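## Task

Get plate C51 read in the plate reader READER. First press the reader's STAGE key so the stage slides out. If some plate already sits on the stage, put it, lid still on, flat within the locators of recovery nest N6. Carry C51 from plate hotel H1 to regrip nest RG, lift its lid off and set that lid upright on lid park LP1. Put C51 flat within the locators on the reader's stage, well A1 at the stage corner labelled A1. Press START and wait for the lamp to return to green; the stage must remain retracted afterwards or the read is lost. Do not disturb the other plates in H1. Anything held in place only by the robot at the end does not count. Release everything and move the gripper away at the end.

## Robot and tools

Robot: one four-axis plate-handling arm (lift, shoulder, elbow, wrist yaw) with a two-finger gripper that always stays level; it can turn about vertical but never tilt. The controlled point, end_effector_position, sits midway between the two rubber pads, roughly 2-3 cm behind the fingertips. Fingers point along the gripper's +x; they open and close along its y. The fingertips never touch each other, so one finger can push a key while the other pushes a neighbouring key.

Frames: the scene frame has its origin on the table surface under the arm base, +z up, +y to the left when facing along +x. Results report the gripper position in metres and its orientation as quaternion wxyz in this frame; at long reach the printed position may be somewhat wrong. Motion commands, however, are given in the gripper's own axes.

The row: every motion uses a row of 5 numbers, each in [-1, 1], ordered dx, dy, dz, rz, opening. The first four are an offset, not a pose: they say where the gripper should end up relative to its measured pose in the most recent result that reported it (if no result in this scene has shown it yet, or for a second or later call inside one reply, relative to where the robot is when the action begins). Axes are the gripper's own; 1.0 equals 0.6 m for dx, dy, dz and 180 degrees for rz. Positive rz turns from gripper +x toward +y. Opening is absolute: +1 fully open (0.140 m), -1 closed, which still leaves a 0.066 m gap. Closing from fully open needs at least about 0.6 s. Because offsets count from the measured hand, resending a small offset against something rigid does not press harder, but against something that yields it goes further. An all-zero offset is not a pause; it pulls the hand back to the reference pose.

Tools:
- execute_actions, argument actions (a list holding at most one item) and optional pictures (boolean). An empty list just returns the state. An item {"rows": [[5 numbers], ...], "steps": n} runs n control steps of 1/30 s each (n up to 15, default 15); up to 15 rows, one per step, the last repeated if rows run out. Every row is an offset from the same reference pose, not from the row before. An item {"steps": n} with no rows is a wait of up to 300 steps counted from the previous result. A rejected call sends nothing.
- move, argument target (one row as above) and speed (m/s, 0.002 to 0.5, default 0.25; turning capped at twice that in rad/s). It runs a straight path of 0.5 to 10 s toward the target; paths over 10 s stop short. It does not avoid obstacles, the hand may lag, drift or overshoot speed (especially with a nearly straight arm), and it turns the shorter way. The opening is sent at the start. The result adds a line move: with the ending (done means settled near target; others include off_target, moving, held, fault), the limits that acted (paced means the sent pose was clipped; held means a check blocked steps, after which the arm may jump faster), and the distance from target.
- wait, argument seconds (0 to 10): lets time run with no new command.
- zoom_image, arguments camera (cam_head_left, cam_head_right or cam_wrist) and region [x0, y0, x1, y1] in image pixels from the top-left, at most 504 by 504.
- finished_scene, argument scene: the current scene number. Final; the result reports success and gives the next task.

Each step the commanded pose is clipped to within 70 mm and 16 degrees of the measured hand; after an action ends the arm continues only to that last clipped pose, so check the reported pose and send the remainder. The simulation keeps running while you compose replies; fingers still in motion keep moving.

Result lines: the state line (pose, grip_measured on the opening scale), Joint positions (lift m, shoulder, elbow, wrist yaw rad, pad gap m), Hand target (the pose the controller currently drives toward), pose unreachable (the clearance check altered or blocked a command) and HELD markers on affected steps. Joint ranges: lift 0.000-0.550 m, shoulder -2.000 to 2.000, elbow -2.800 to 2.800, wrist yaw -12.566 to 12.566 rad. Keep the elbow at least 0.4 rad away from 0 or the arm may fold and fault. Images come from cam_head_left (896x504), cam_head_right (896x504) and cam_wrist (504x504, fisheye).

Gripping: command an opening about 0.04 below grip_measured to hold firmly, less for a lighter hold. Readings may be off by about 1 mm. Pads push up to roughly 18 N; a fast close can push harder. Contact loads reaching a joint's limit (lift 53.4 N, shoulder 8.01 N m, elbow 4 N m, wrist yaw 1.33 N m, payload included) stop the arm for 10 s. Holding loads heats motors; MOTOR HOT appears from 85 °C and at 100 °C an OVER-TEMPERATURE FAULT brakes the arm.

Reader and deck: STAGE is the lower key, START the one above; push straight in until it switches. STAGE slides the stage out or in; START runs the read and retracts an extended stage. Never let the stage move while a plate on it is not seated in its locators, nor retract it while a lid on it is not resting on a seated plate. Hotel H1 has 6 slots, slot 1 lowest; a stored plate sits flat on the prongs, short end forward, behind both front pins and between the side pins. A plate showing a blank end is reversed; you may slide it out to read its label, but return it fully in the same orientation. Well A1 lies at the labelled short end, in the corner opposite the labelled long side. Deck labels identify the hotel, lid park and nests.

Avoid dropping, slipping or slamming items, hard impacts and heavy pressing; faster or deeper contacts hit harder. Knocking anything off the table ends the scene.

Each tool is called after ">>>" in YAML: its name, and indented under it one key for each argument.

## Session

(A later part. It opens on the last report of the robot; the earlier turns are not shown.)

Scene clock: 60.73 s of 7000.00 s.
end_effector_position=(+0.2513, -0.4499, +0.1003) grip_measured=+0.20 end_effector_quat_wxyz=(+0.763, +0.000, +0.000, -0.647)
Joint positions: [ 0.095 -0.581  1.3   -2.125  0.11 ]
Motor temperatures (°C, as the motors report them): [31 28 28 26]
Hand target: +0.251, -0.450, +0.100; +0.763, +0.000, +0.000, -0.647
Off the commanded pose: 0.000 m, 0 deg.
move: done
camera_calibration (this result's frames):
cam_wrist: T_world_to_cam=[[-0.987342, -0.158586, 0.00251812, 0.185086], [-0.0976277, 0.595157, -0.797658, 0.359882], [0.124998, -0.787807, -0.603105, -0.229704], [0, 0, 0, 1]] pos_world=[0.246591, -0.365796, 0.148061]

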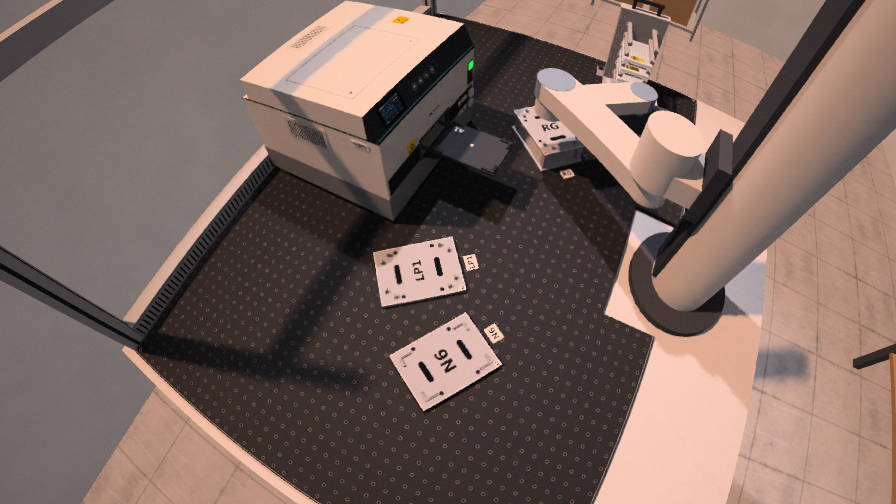

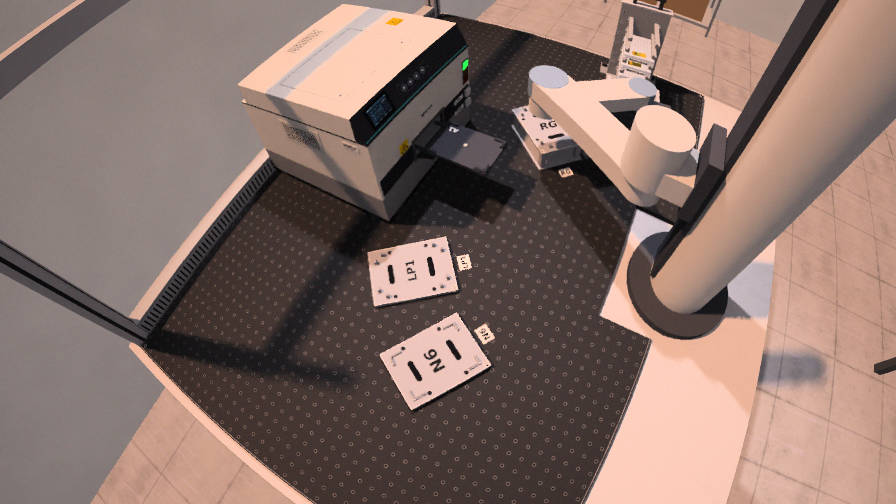

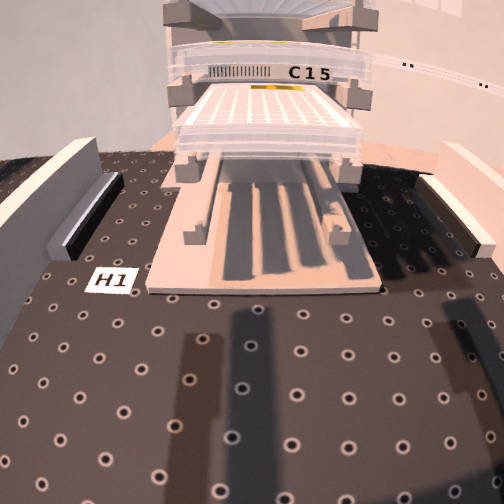

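>>> move:
  target: [0.187,0,0,0,0.2]
  speed: 0.06

>>> move:
  target: [0,0,0,0,-0.4]

Scene clock: 66.50 s of 7000.00 s.
end_effector_position=(+0.2696, -0.5605, +0.1003) grip_measured=+0.20 end_effector_quat_wxyz=(+0.763, +0.000, +0.000, -0.646)
Joint positions: [ 0.095 -0.851  1.933 -2.487  0.11 ]
Motor temperatures (°C, as the motors report them): [31 28 28 26]
Hand target: +0.270, -0.561, +0.100; +0.763, +0.000, +0.000, -0.647
Off the commanded pose: 0.000 m, 0 deg.
After step 90, 0.63 s passed at rest.
move: done
camera_calibration (this result's frames):
cam_wrist: T_world_to_cam=[[-0.987312, -0.158773, 0.00251812, 0.185515], [-0.0977409, 0.595138, -0.797658, 0.427548], [0.125148, -0.787783, -0.603105, -0.319187], [0, 0, 0, 1]] pos_world=[0.264896, -0.476445, 0.148067]

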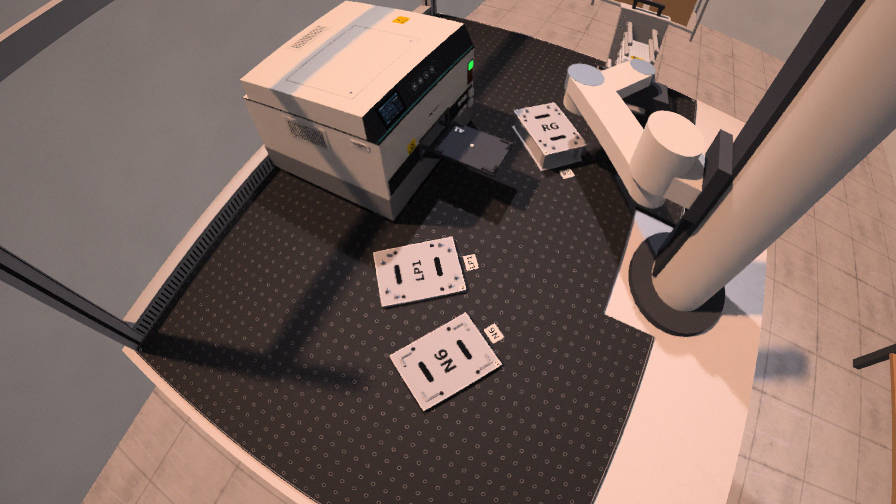

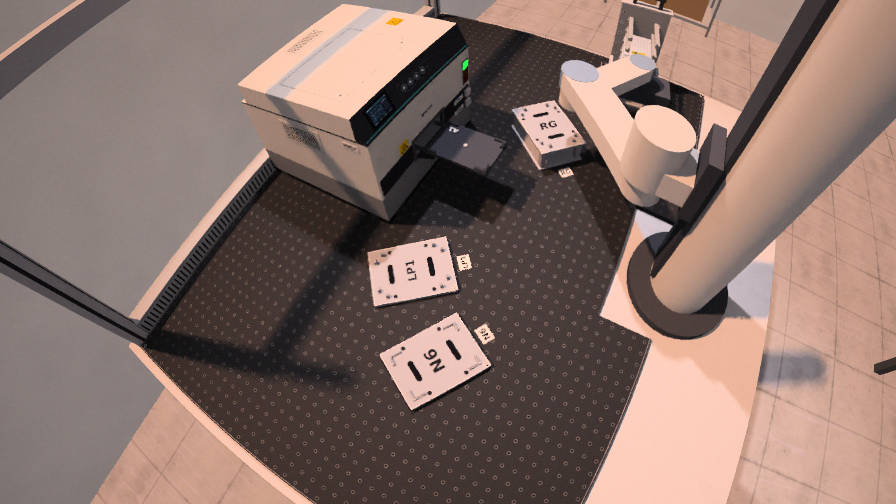

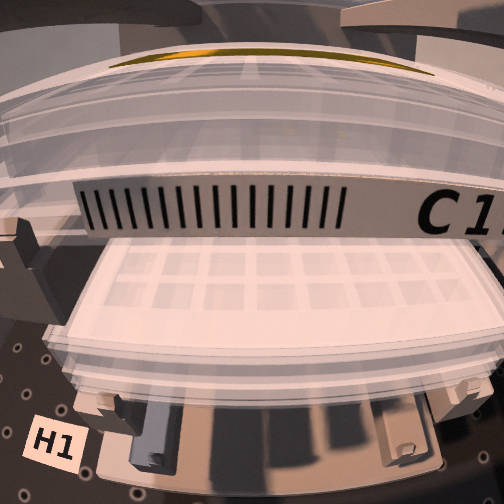

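Scene clock: 67.00 s of 7000.00 s.
end_effector_position=(+0.2696, -0.5605, +0.1003) grip_measured=-0.40 end_effector_quat_wxyz=(+0.763, +0.000, +0.000, -0.646)
Joint positions: [ 0.095 -0.851  1.933 -2.487  0.088]
Motor temperatures (°C, as the motors report them): [31 28 28 26]
Hand target: +0.270, -0.561, +0.100; +0.763, +0.000, +0.000, -0.646
Off the commanded pose: 0.000 m, 0 deg.
move: done
camera_calibration (this result's frames):
cam_wrist: T_world_to_cam=[[-0.987312, -0.158771, 0.00251812, 0.185517], [-0.0977394, 0.595138, -0.797658, 0.427548], [0.125146, -0.787783, -0.603105, -0.319186], [0, 0, 0, 1]] pos_world=[0.264896, -0.476445, 0.148067]

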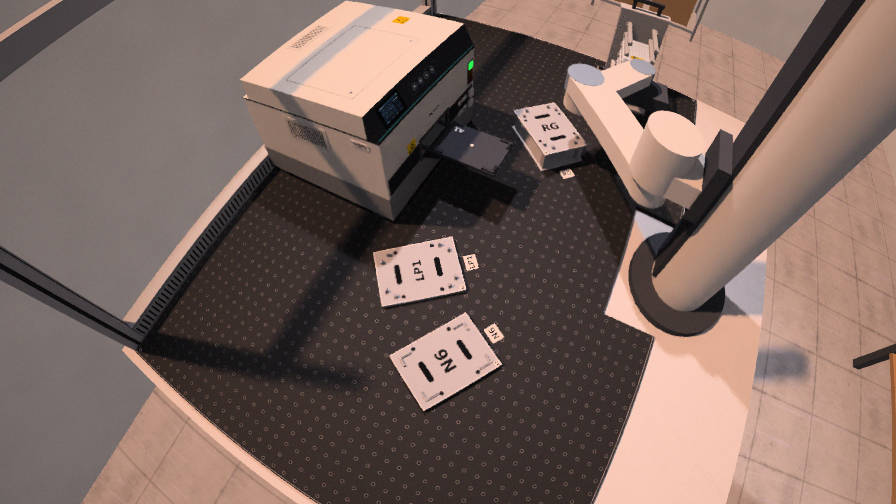

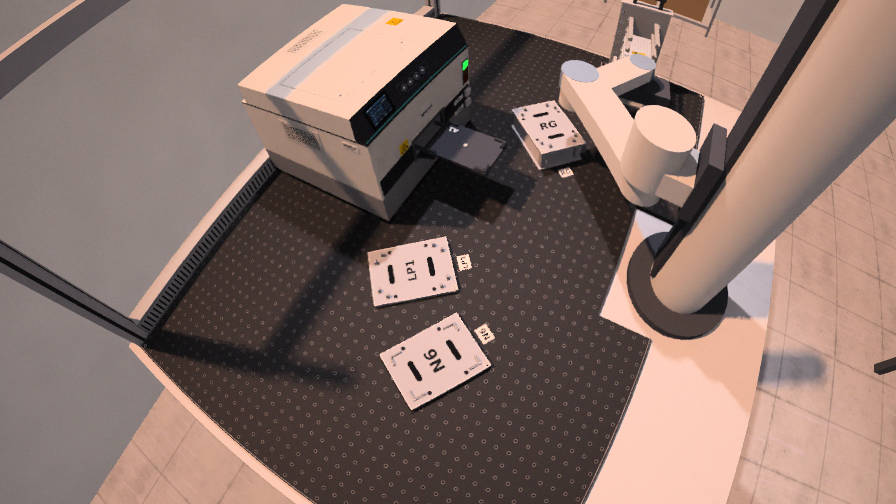

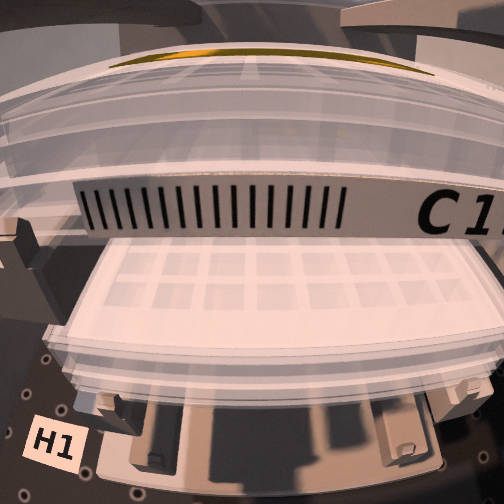

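>>> move:
  target: [0,0,0,0,-0.52]

>>> move:
  target: [0,0,0.014,0,-0.52]
  speed: 0.02

Scene clock: 70.60 s of 7000.00 s.
end_effector_position=(+0.2696, -0.5605, +0.1003) grip_measured=-0.50 end_effector_quat_wxyz=(+0.763, +0.000, +0.000, -0.647)
Joint positions: [ 0.095 -0.851  1.933 -2.487  0.085]
Motor temperatures (°C, as the motors report them): [31 28 27 26]
Hand target: +0.270, -0.561, +0.100; +0.763, +0.000, +0.000, -0.646
Off the commanded pose: 0.000 m, 0 deg.
After step 90, 0.10 s passed at rest.
move: done
camera_calibration (this result's frames):
cam_wrist: T_world_to_cam=[[-0.987375, -0.158379, 0.00251812, 0.185676], [-0.0975029, 0.595177, -0.797658, 0.427502], [0.124833, -0.787833, -0.603105, -0.319125], [0, 0, 0, 1]] pos_world=[0.264852, -0.47645, 0.148067]

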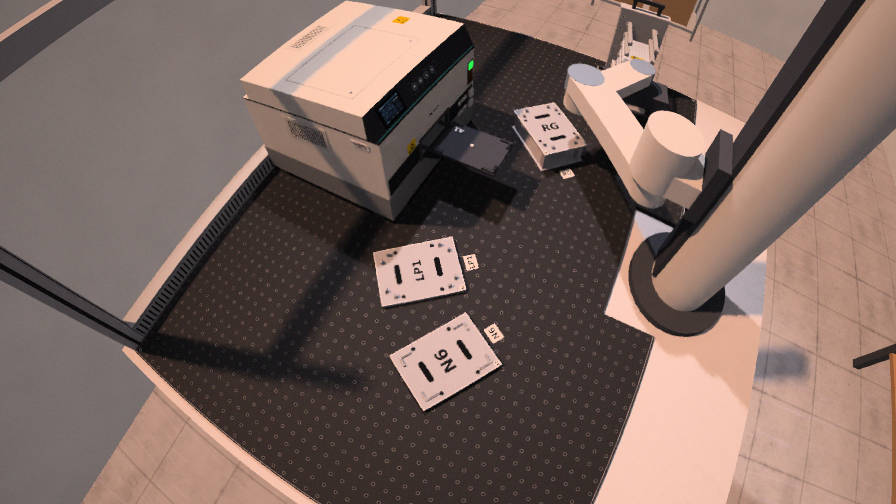

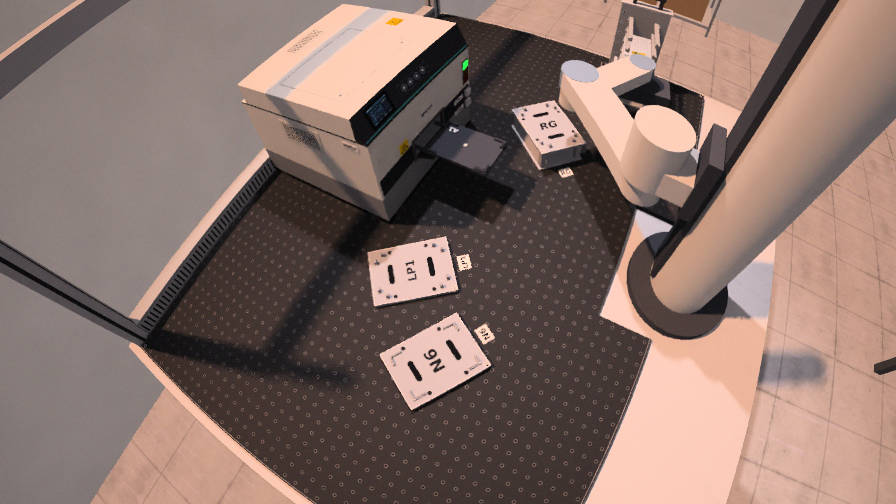

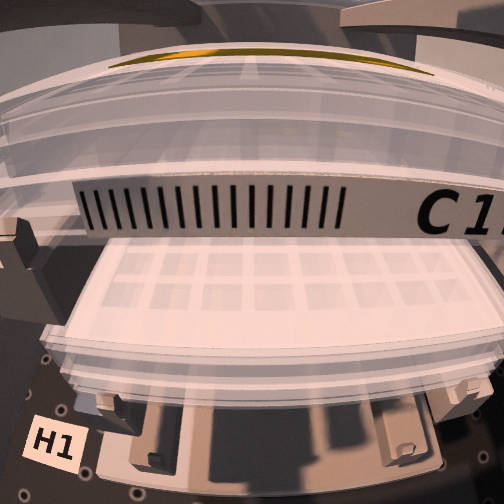

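Scene clock: 71.30 s of 7000.00 s.
end_effector_position=(+0.2696, -0.5605, +0.1087) grip_measured=-0.50 end_effector_quat_wxyz=(+0.763, +0.000, +0.000, -0.647)
Joint positions: [ 0.104 -0.851  1.933 -2.487  0.085]
Motor temperatures (°C, as the motors report them): [31 28 27 26]
Hand target: +0.270, -0.561, +0.109; +0.763, +0.000, +0.000, -0.647
Off the commanded pose: 0.000 m, 0 deg.
move: done
camera_calibration (this result's frames):
cam_wrist: T_world_to_cam=[[-0.98739, -0.158284, 0.00251812, 0.185697], [-0.0974457, 0.595186, -0.797658, 0.434206], [0.124757, -0.787845, -0.603105, -0.314034], [0, 0, 0, 1]] pos_world=[0.264845, -0.476451, 0.156484]

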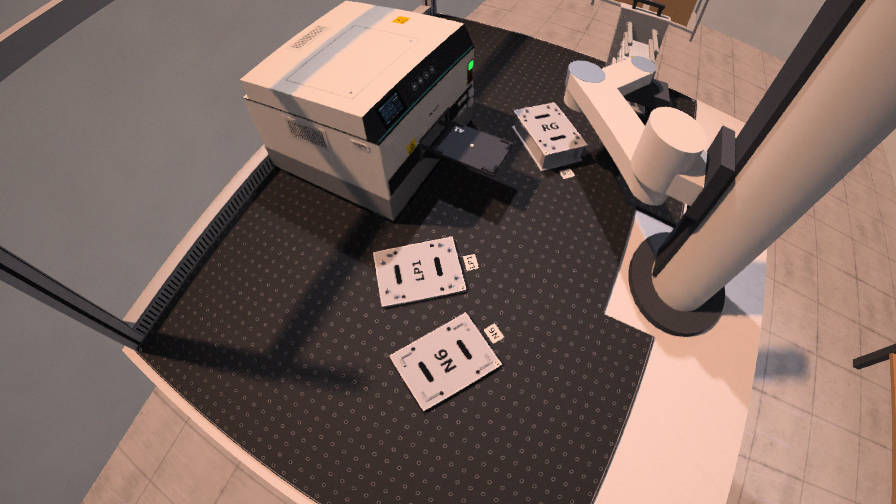

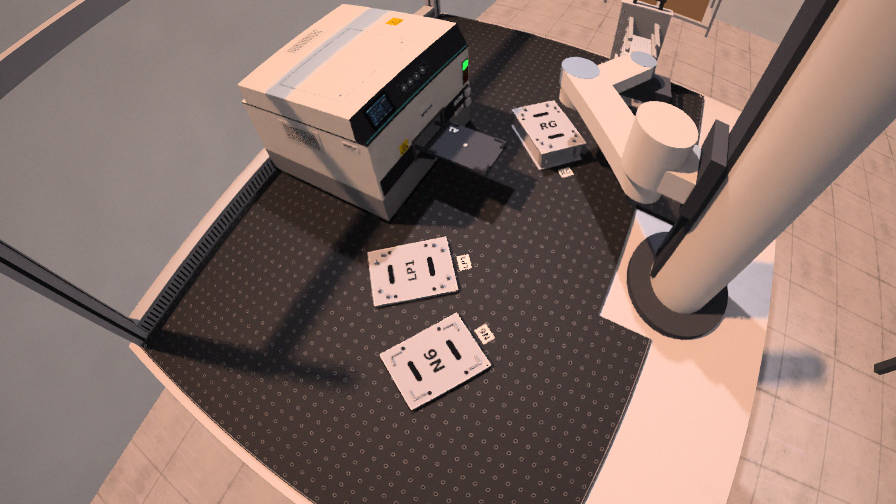

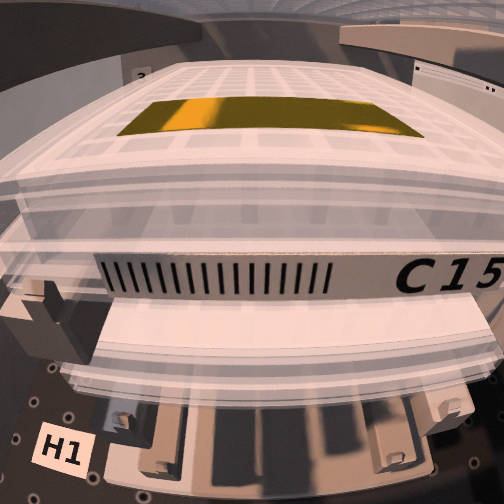

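>>> move:
  target: [-0.267,0,0,0,-0.54]
  speed: 0.08

>>> move:
  target: [-0.25,0.325,0,0.21,-0.54]
  speed: 0.15

Scene clock: 81.27 s of 7000.00 s.
end_effector_position=(+0.2433, -0.4025, +0.1087) grip_measured=-0.50 end_effector_quat_wxyz=(+0.763, +0.000, +0.000, -0.647)
Joint positions: [ 0.104 -0.495  1.074 -1.986  0.085]
Motor temperatures (°C, as the motors report them): [31 28 27 26]
Hand target: +0.243, -0.402, +0.109; +0.763, +0.000, +0.000, -0.647
Off the commanded pose: 0.000 m, 0 deg.
After step 90, 4.67 s passed at rest.
move: done
camera_calibration (this result's frames):
cam_wrist: T_world_to_cam=[[-0.987482, -0.157711, 0.00251812, 0.185078], [-0.0971005, 0.595243, -0.797658, 0.337491], [0.124301, -0.787917, -0.603105, -0.186163], [0, 0, 0, 1]] pos_world=[0.238672, -0.318381, 0.156461]

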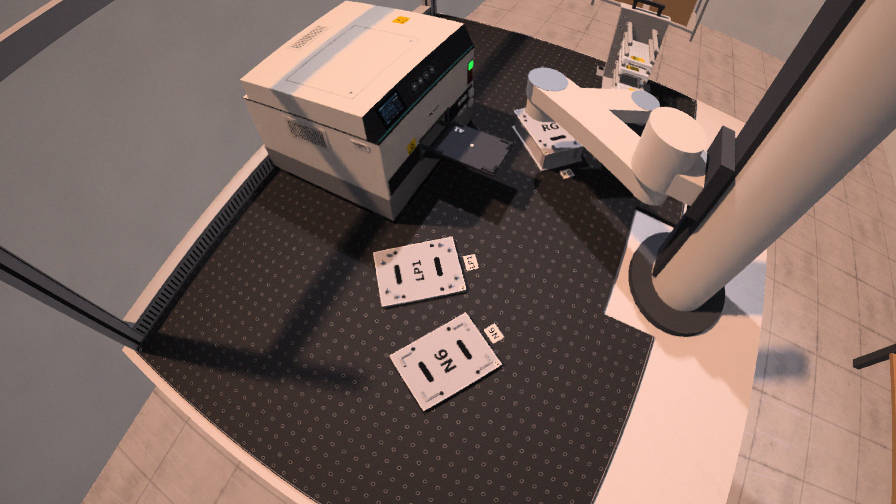

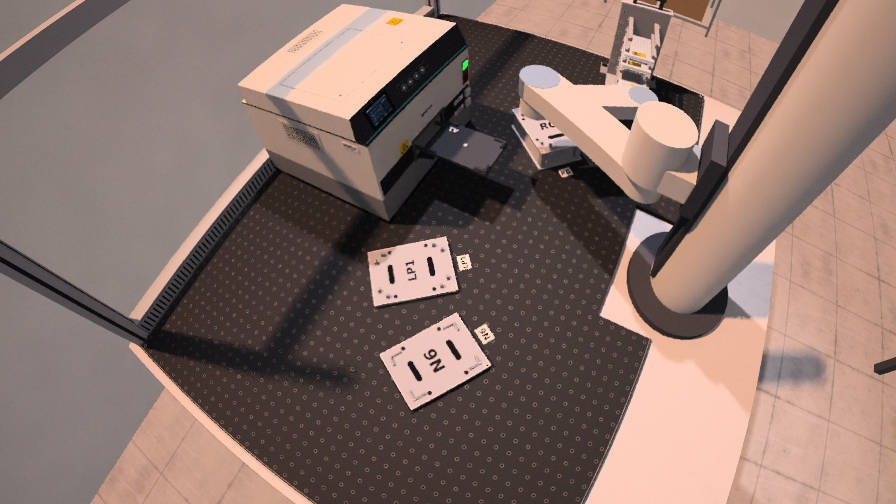

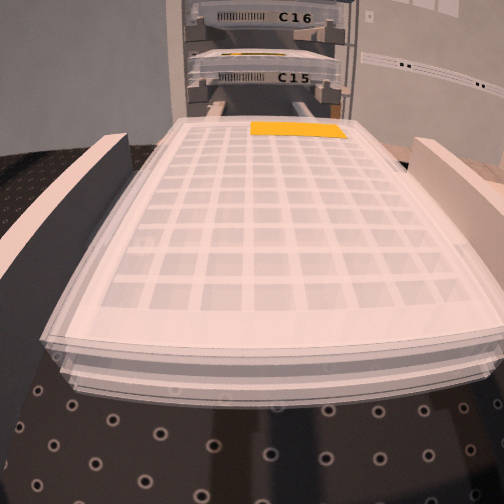

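Scene clock: 83.77 s of 7000.00 s.
end_effector_position=(+0.4115, -0.2226, +0.1086) grip_measured=-0.50 end_effector_quat_wxyz=(+0.931, +0.000, +0.000, -0.365)
Joint positions: [ 0.104  0.249  0.711 -1.707  0.085]
Motor temperatures (°C, as the motors report them): [31 28 27 26]
Hand target: +0.411, -0.223, +0.109; +0.931, +0.000, +0.000, -0.365
Off the commanded pose: 0.000 m, 0 deg.
move: done
camera_calibration (this result's frames):
cam_wrist: T_world_to_cam=[[-0.683076, -0.730343, 0.00251812, 0.126772], [-0.441849, 0.410502, -0.797658, 0.347526], [0.58153, -0.545973, -0.603105, -0.19969], [0, 0, 0, 1]] pos_world=[0.356275, -0.159098, 0.156453]

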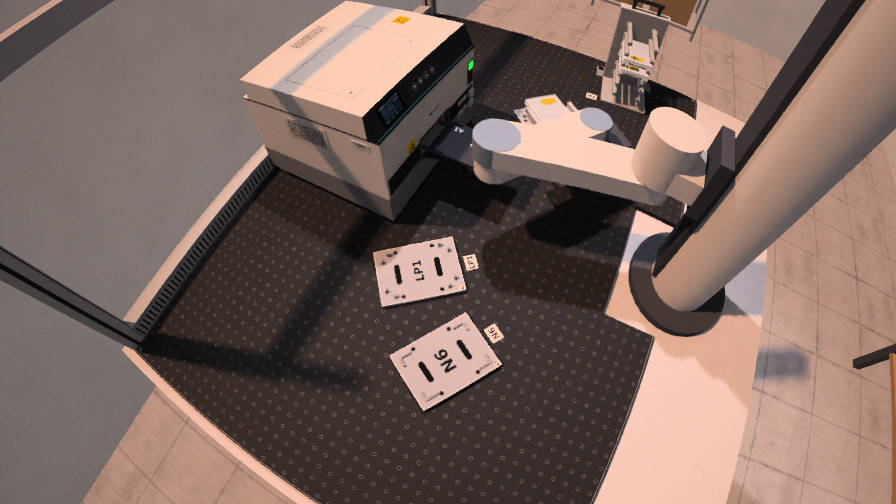

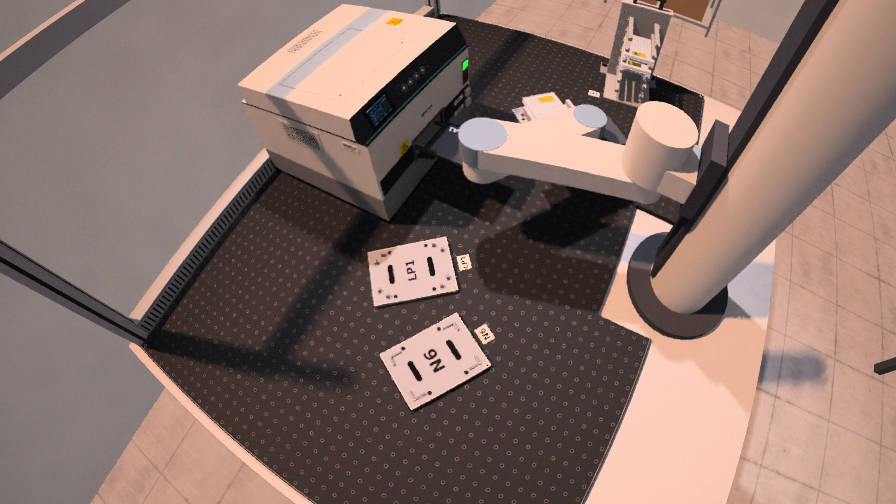

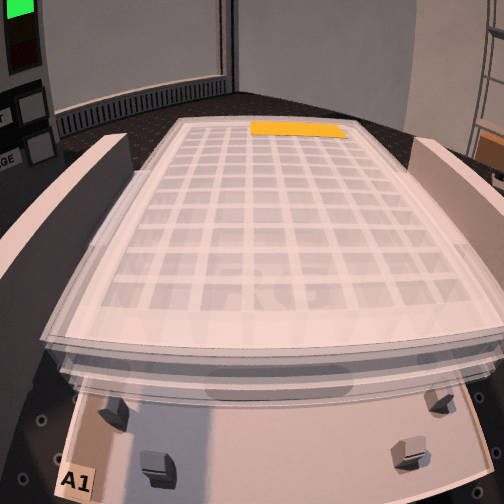

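>>> move:
  target: [0,0,-0.04,0,-0.54]
  speed: 0.03

Scene clock: 87.83 s of 7000.00 s.
end_effector_position=(+0.4112, -0.2224, +0.0848) grip_measured=-0.50 end_effector_quat_wxyz=(+0.931, +0.000, +0.000, -0.365)
Joint positions: [ 0.08   0.249  0.709 -1.705  0.085]
Motor temperatures (°C, as the motors report them): [31 28 27 26]
Hand target: +0.412, -0.223, +0.085; +0.931, +0.000, +0.000, -0.365
Off the commanded pose: 0.000 m, 0 deg.
After step 90, 0.03 s passed at rest.
move: done
camera_calibration (this result's frames):
cam_wrist: T_world_to_cam=[[-0.683064, -0.730355, 0.00251812, 0.126787], [-0.441856, 0.410495, -0.797658, 0.328235], [0.581539, -0.545963, -0.603105, -0.213794], [0, 0, 0, 1]] pos_world=[0.355965, -0.158863, 0.132559]

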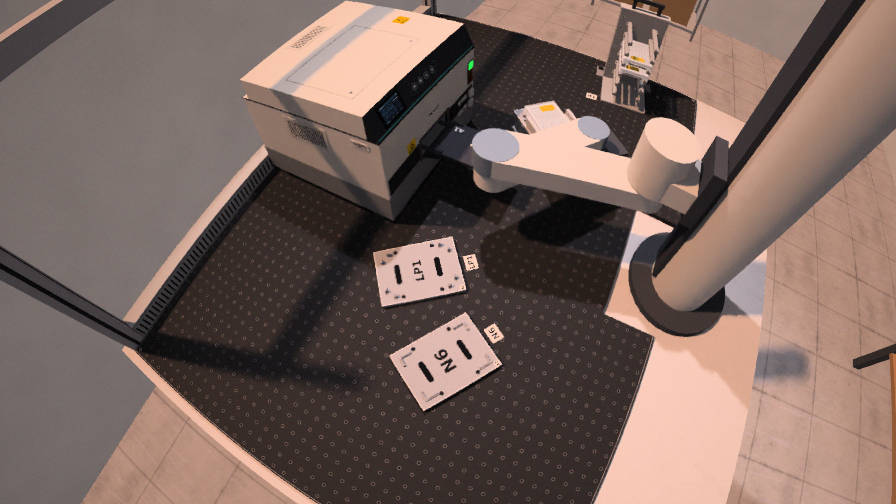

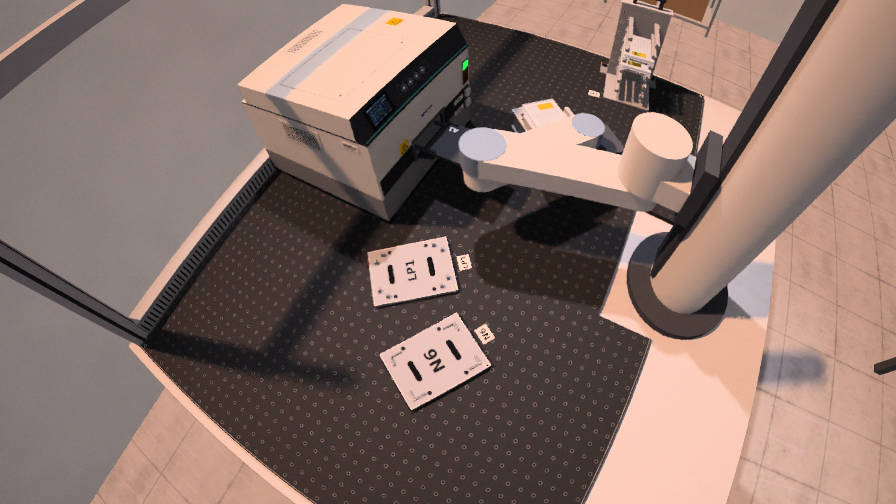

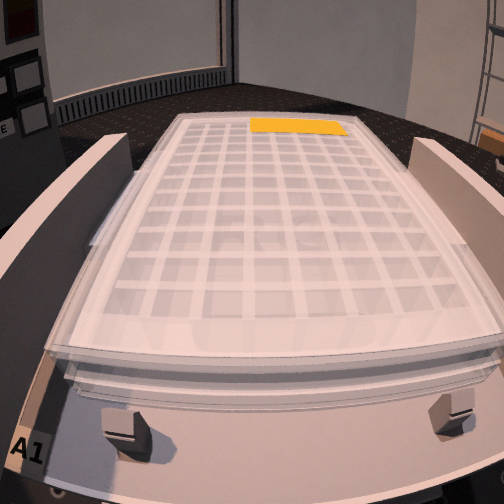

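>>> move:
  target: [-0.005,0,0,0,-0.54]
  speed: 0.005

>>> move:
  target: [0,0,-0.007,0,-0.54]
  speed: 0.005

Scene clock: 91.17 s of 7000.00 s.
end_effector_position=(+0.4100, -0.2205, +0.0848) grip_measured=-0.50 end_effector_quat_wxyz=(+0.932, +0.000, +0.000, -0.363)
Joint positions: [ 0.08   0.251  0.7   -1.694  0.085]
Motor temperatures (°C, as the motors report them): [31 28 27 26]
Hand target: +0.409, -0.220, +0.085; +0.931, +0.000, +0.000, -0.365
Off the commanded pose: 0.001 m, 0 deg.
move: done
camera_calibration (this result's frames):
cam_wrist: T_world_to_cam=[[-0.680278, -0.73295, 0.00251812, 0.125659], [-0.443415, 0.40881, -0.797658, 0.327208], [0.583614, -0.543745, -0.603105, -0.212404], [0, 0, 0, 1]] pos_world=[0.354534, -0.157158, 0.132582]

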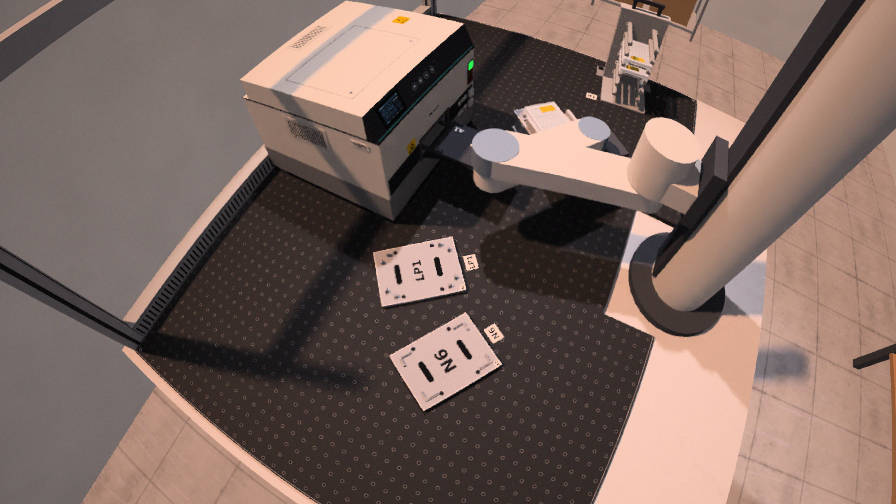

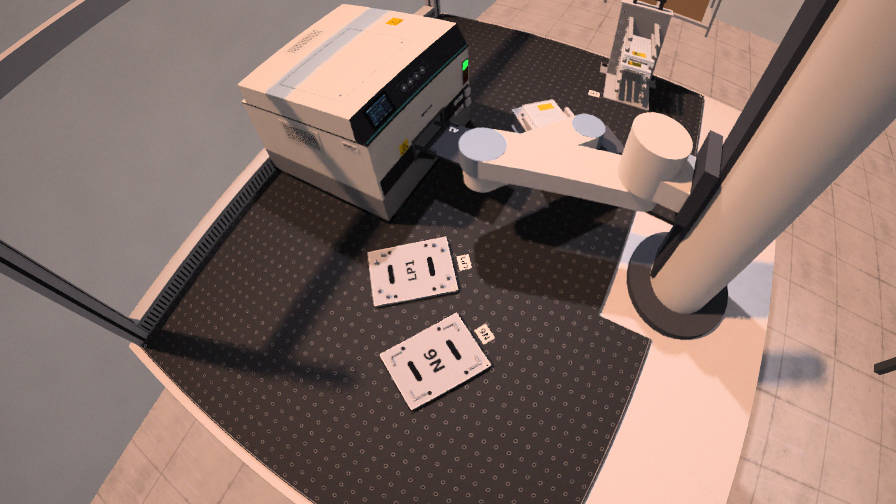

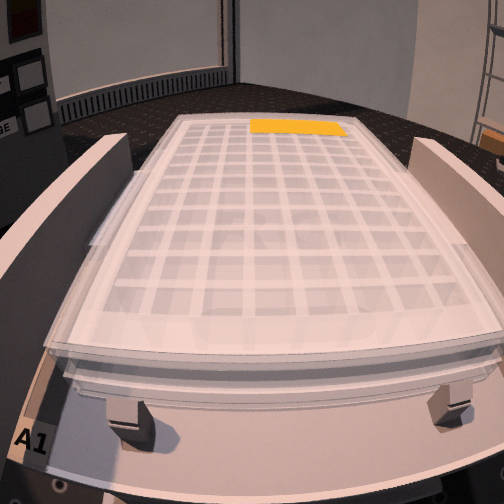

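Scene clock: 92.23 s of 7000.00 s.
end_effector_position=(+0.4104, -0.2206, +0.0806) grip_measured=-0.50 end_effector_quat_wxyz=(+0.932, +0.000, +0.000, -0.362)
Joint positions: [ 0.076  0.251  0.702 -1.694  0.085]
Motor temperatures (°C, as the motors report them): [31 28 27 26]
Hand target: +0.410, -0.220, +0.081; +0.932, +0.000, +0.000, -0.363
Off the commanded pose: 0.000 m, 0 deg.
move: done
camera_calibration (this result's frames):
cam_wrist: T_world_to_cam=[[-0.679261, -0.733892, 0.00251812, 0.125261], [-0.443982, 0.408195, -0.797658, 0.324182], [0.584367, -0.542936, -0.603105, -0.21532], [0, 0, 0, 1]] pos_world=[0.354842, -0.157306, 0.12841]

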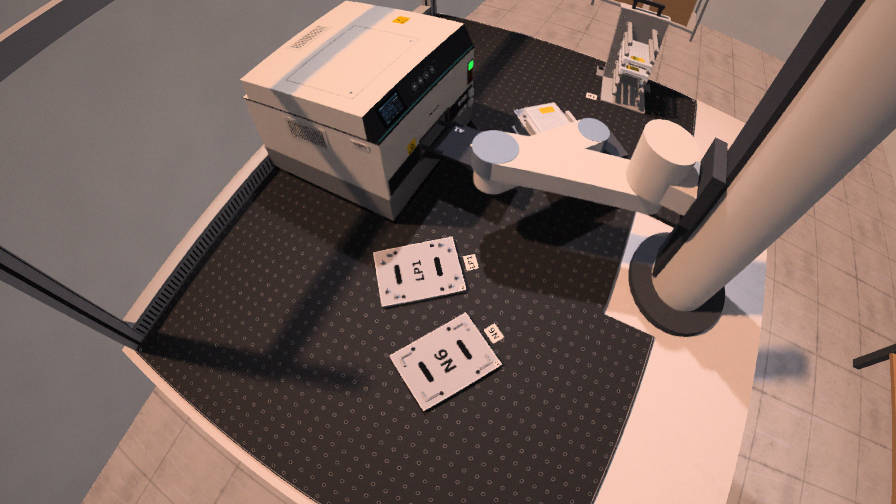

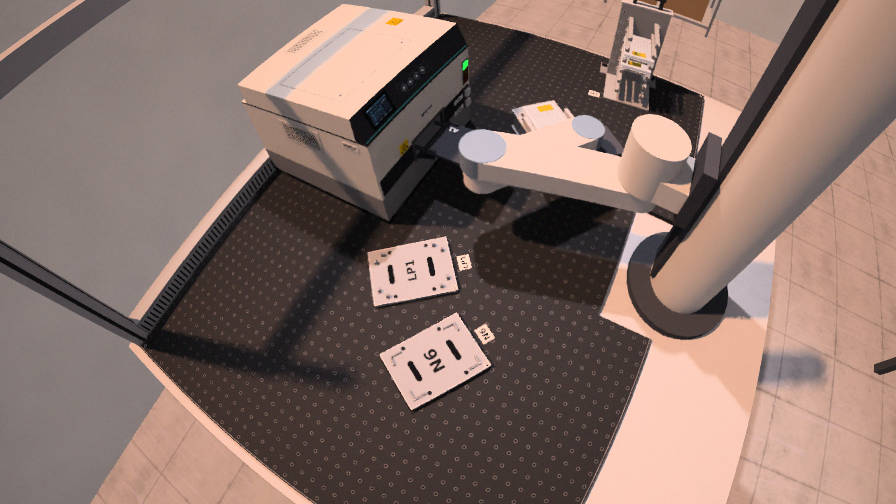

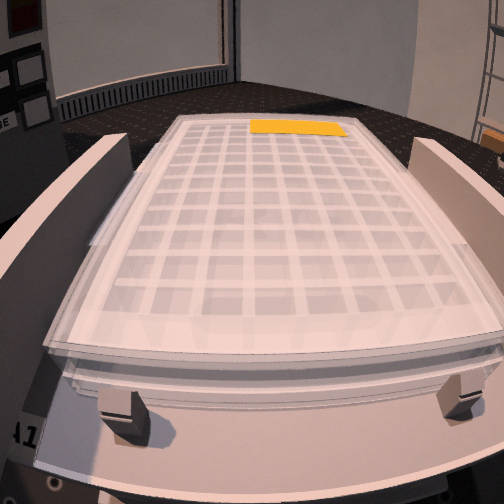

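>>> move:
  target: [0,0,-0.004,0,-0.54]
  speed: 0.005

>>> move:
  target: [0,0,0,0,-0.3]

Scene clock: 96.60 s of 7000.00 s.
end_effector_position=(+0.4105, -0.2207, +0.0787) grip_measured=-0.50 end_effector_quat_wxyz=(+0.932, +0.000, +0.000, -0.362)
Joint positions: [ 0.074  0.251  0.702 -1.695  0.085]
Motor temperatures (°C, as the motors report them): [31 28 27 26]
Hand target: +0.410, -0.221, +0.078; +0.932, +0.000, +0.000, -0.362
Off the commanded pose: 0.001 m, 0 deg.
After step 90, 0.67 s passed at rest.
move: done
camera_calibration (this result's frames):
cam_wrist: T_world_to_cam=[[-0.67929, -0.733866, 0.00251812, 0.125272], [-0.443966, 0.408212, -0.797658, 0.322789], [0.584346, -0.542959, -0.603105, -0.216548], [0, 0, 0, 1]] pos_world=[0.354942, -0.15741, 0.126558]

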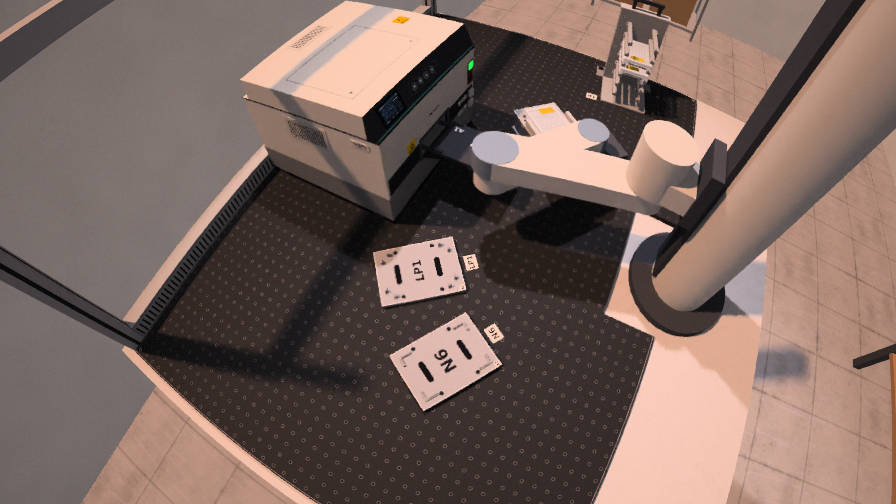

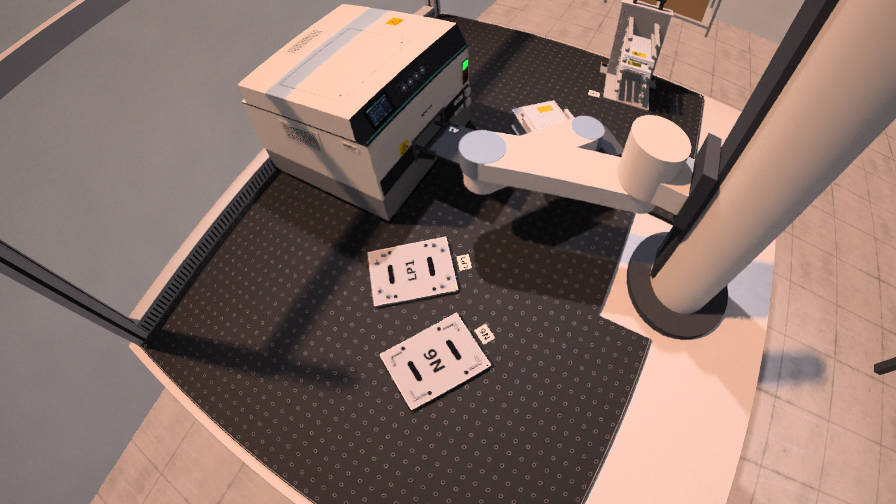

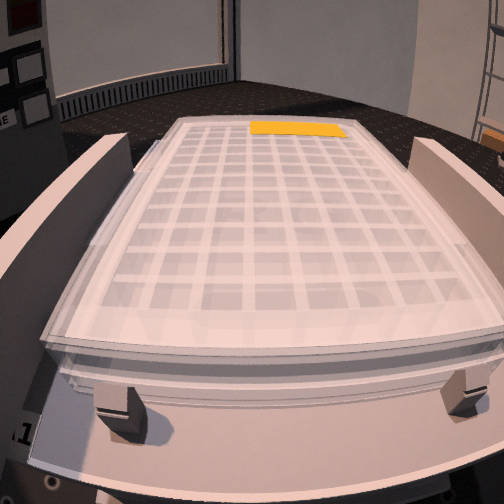

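Scene clock: 97.10 s of 7000.00 s.
end_effector_position=(+0.4106, -0.2207, +0.0788) grip_measured=-0.30 end_effector_quat_wxyz=(+0.932, +0.000, +0.000, -0.362)
Joint positions: [ 0.074  0.251  0.702 -1.695  0.092]
Motor temperatures (°C, as the motors report them): [31 28 27 26]
Hand target: +0.411, -0.221, +0.079; +0.932, +0.000, +0.000, -0.362
Off the commanded pose: 0.000 m, 0 deg.
move: done
camera_calibration (this result's frames):
cam_wrist: T_world_to_cam=[[-0.679234, -0.733918, 0.00251812, 0.12525], [-0.443997, 0.408178, -0.797658, 0.322834], [0.584387, -0.542914, -0.603105, -0.21655], [0, 0, 0, 1]] pos_world=[0.35496, -0.157419, 0.126593]

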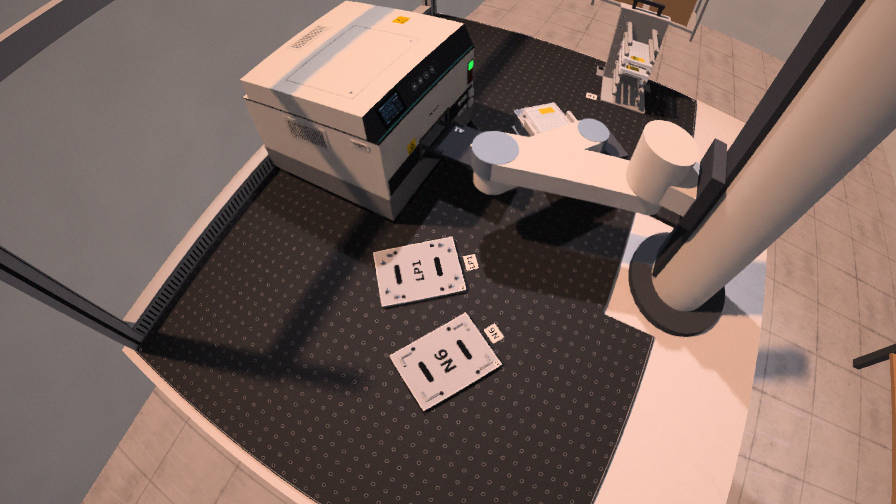

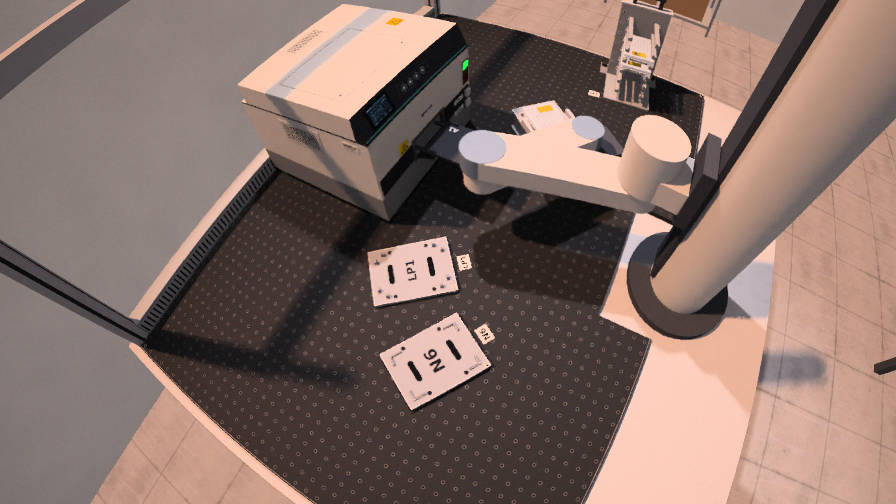

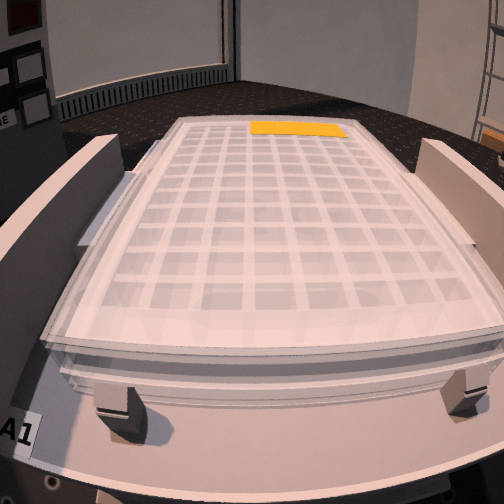

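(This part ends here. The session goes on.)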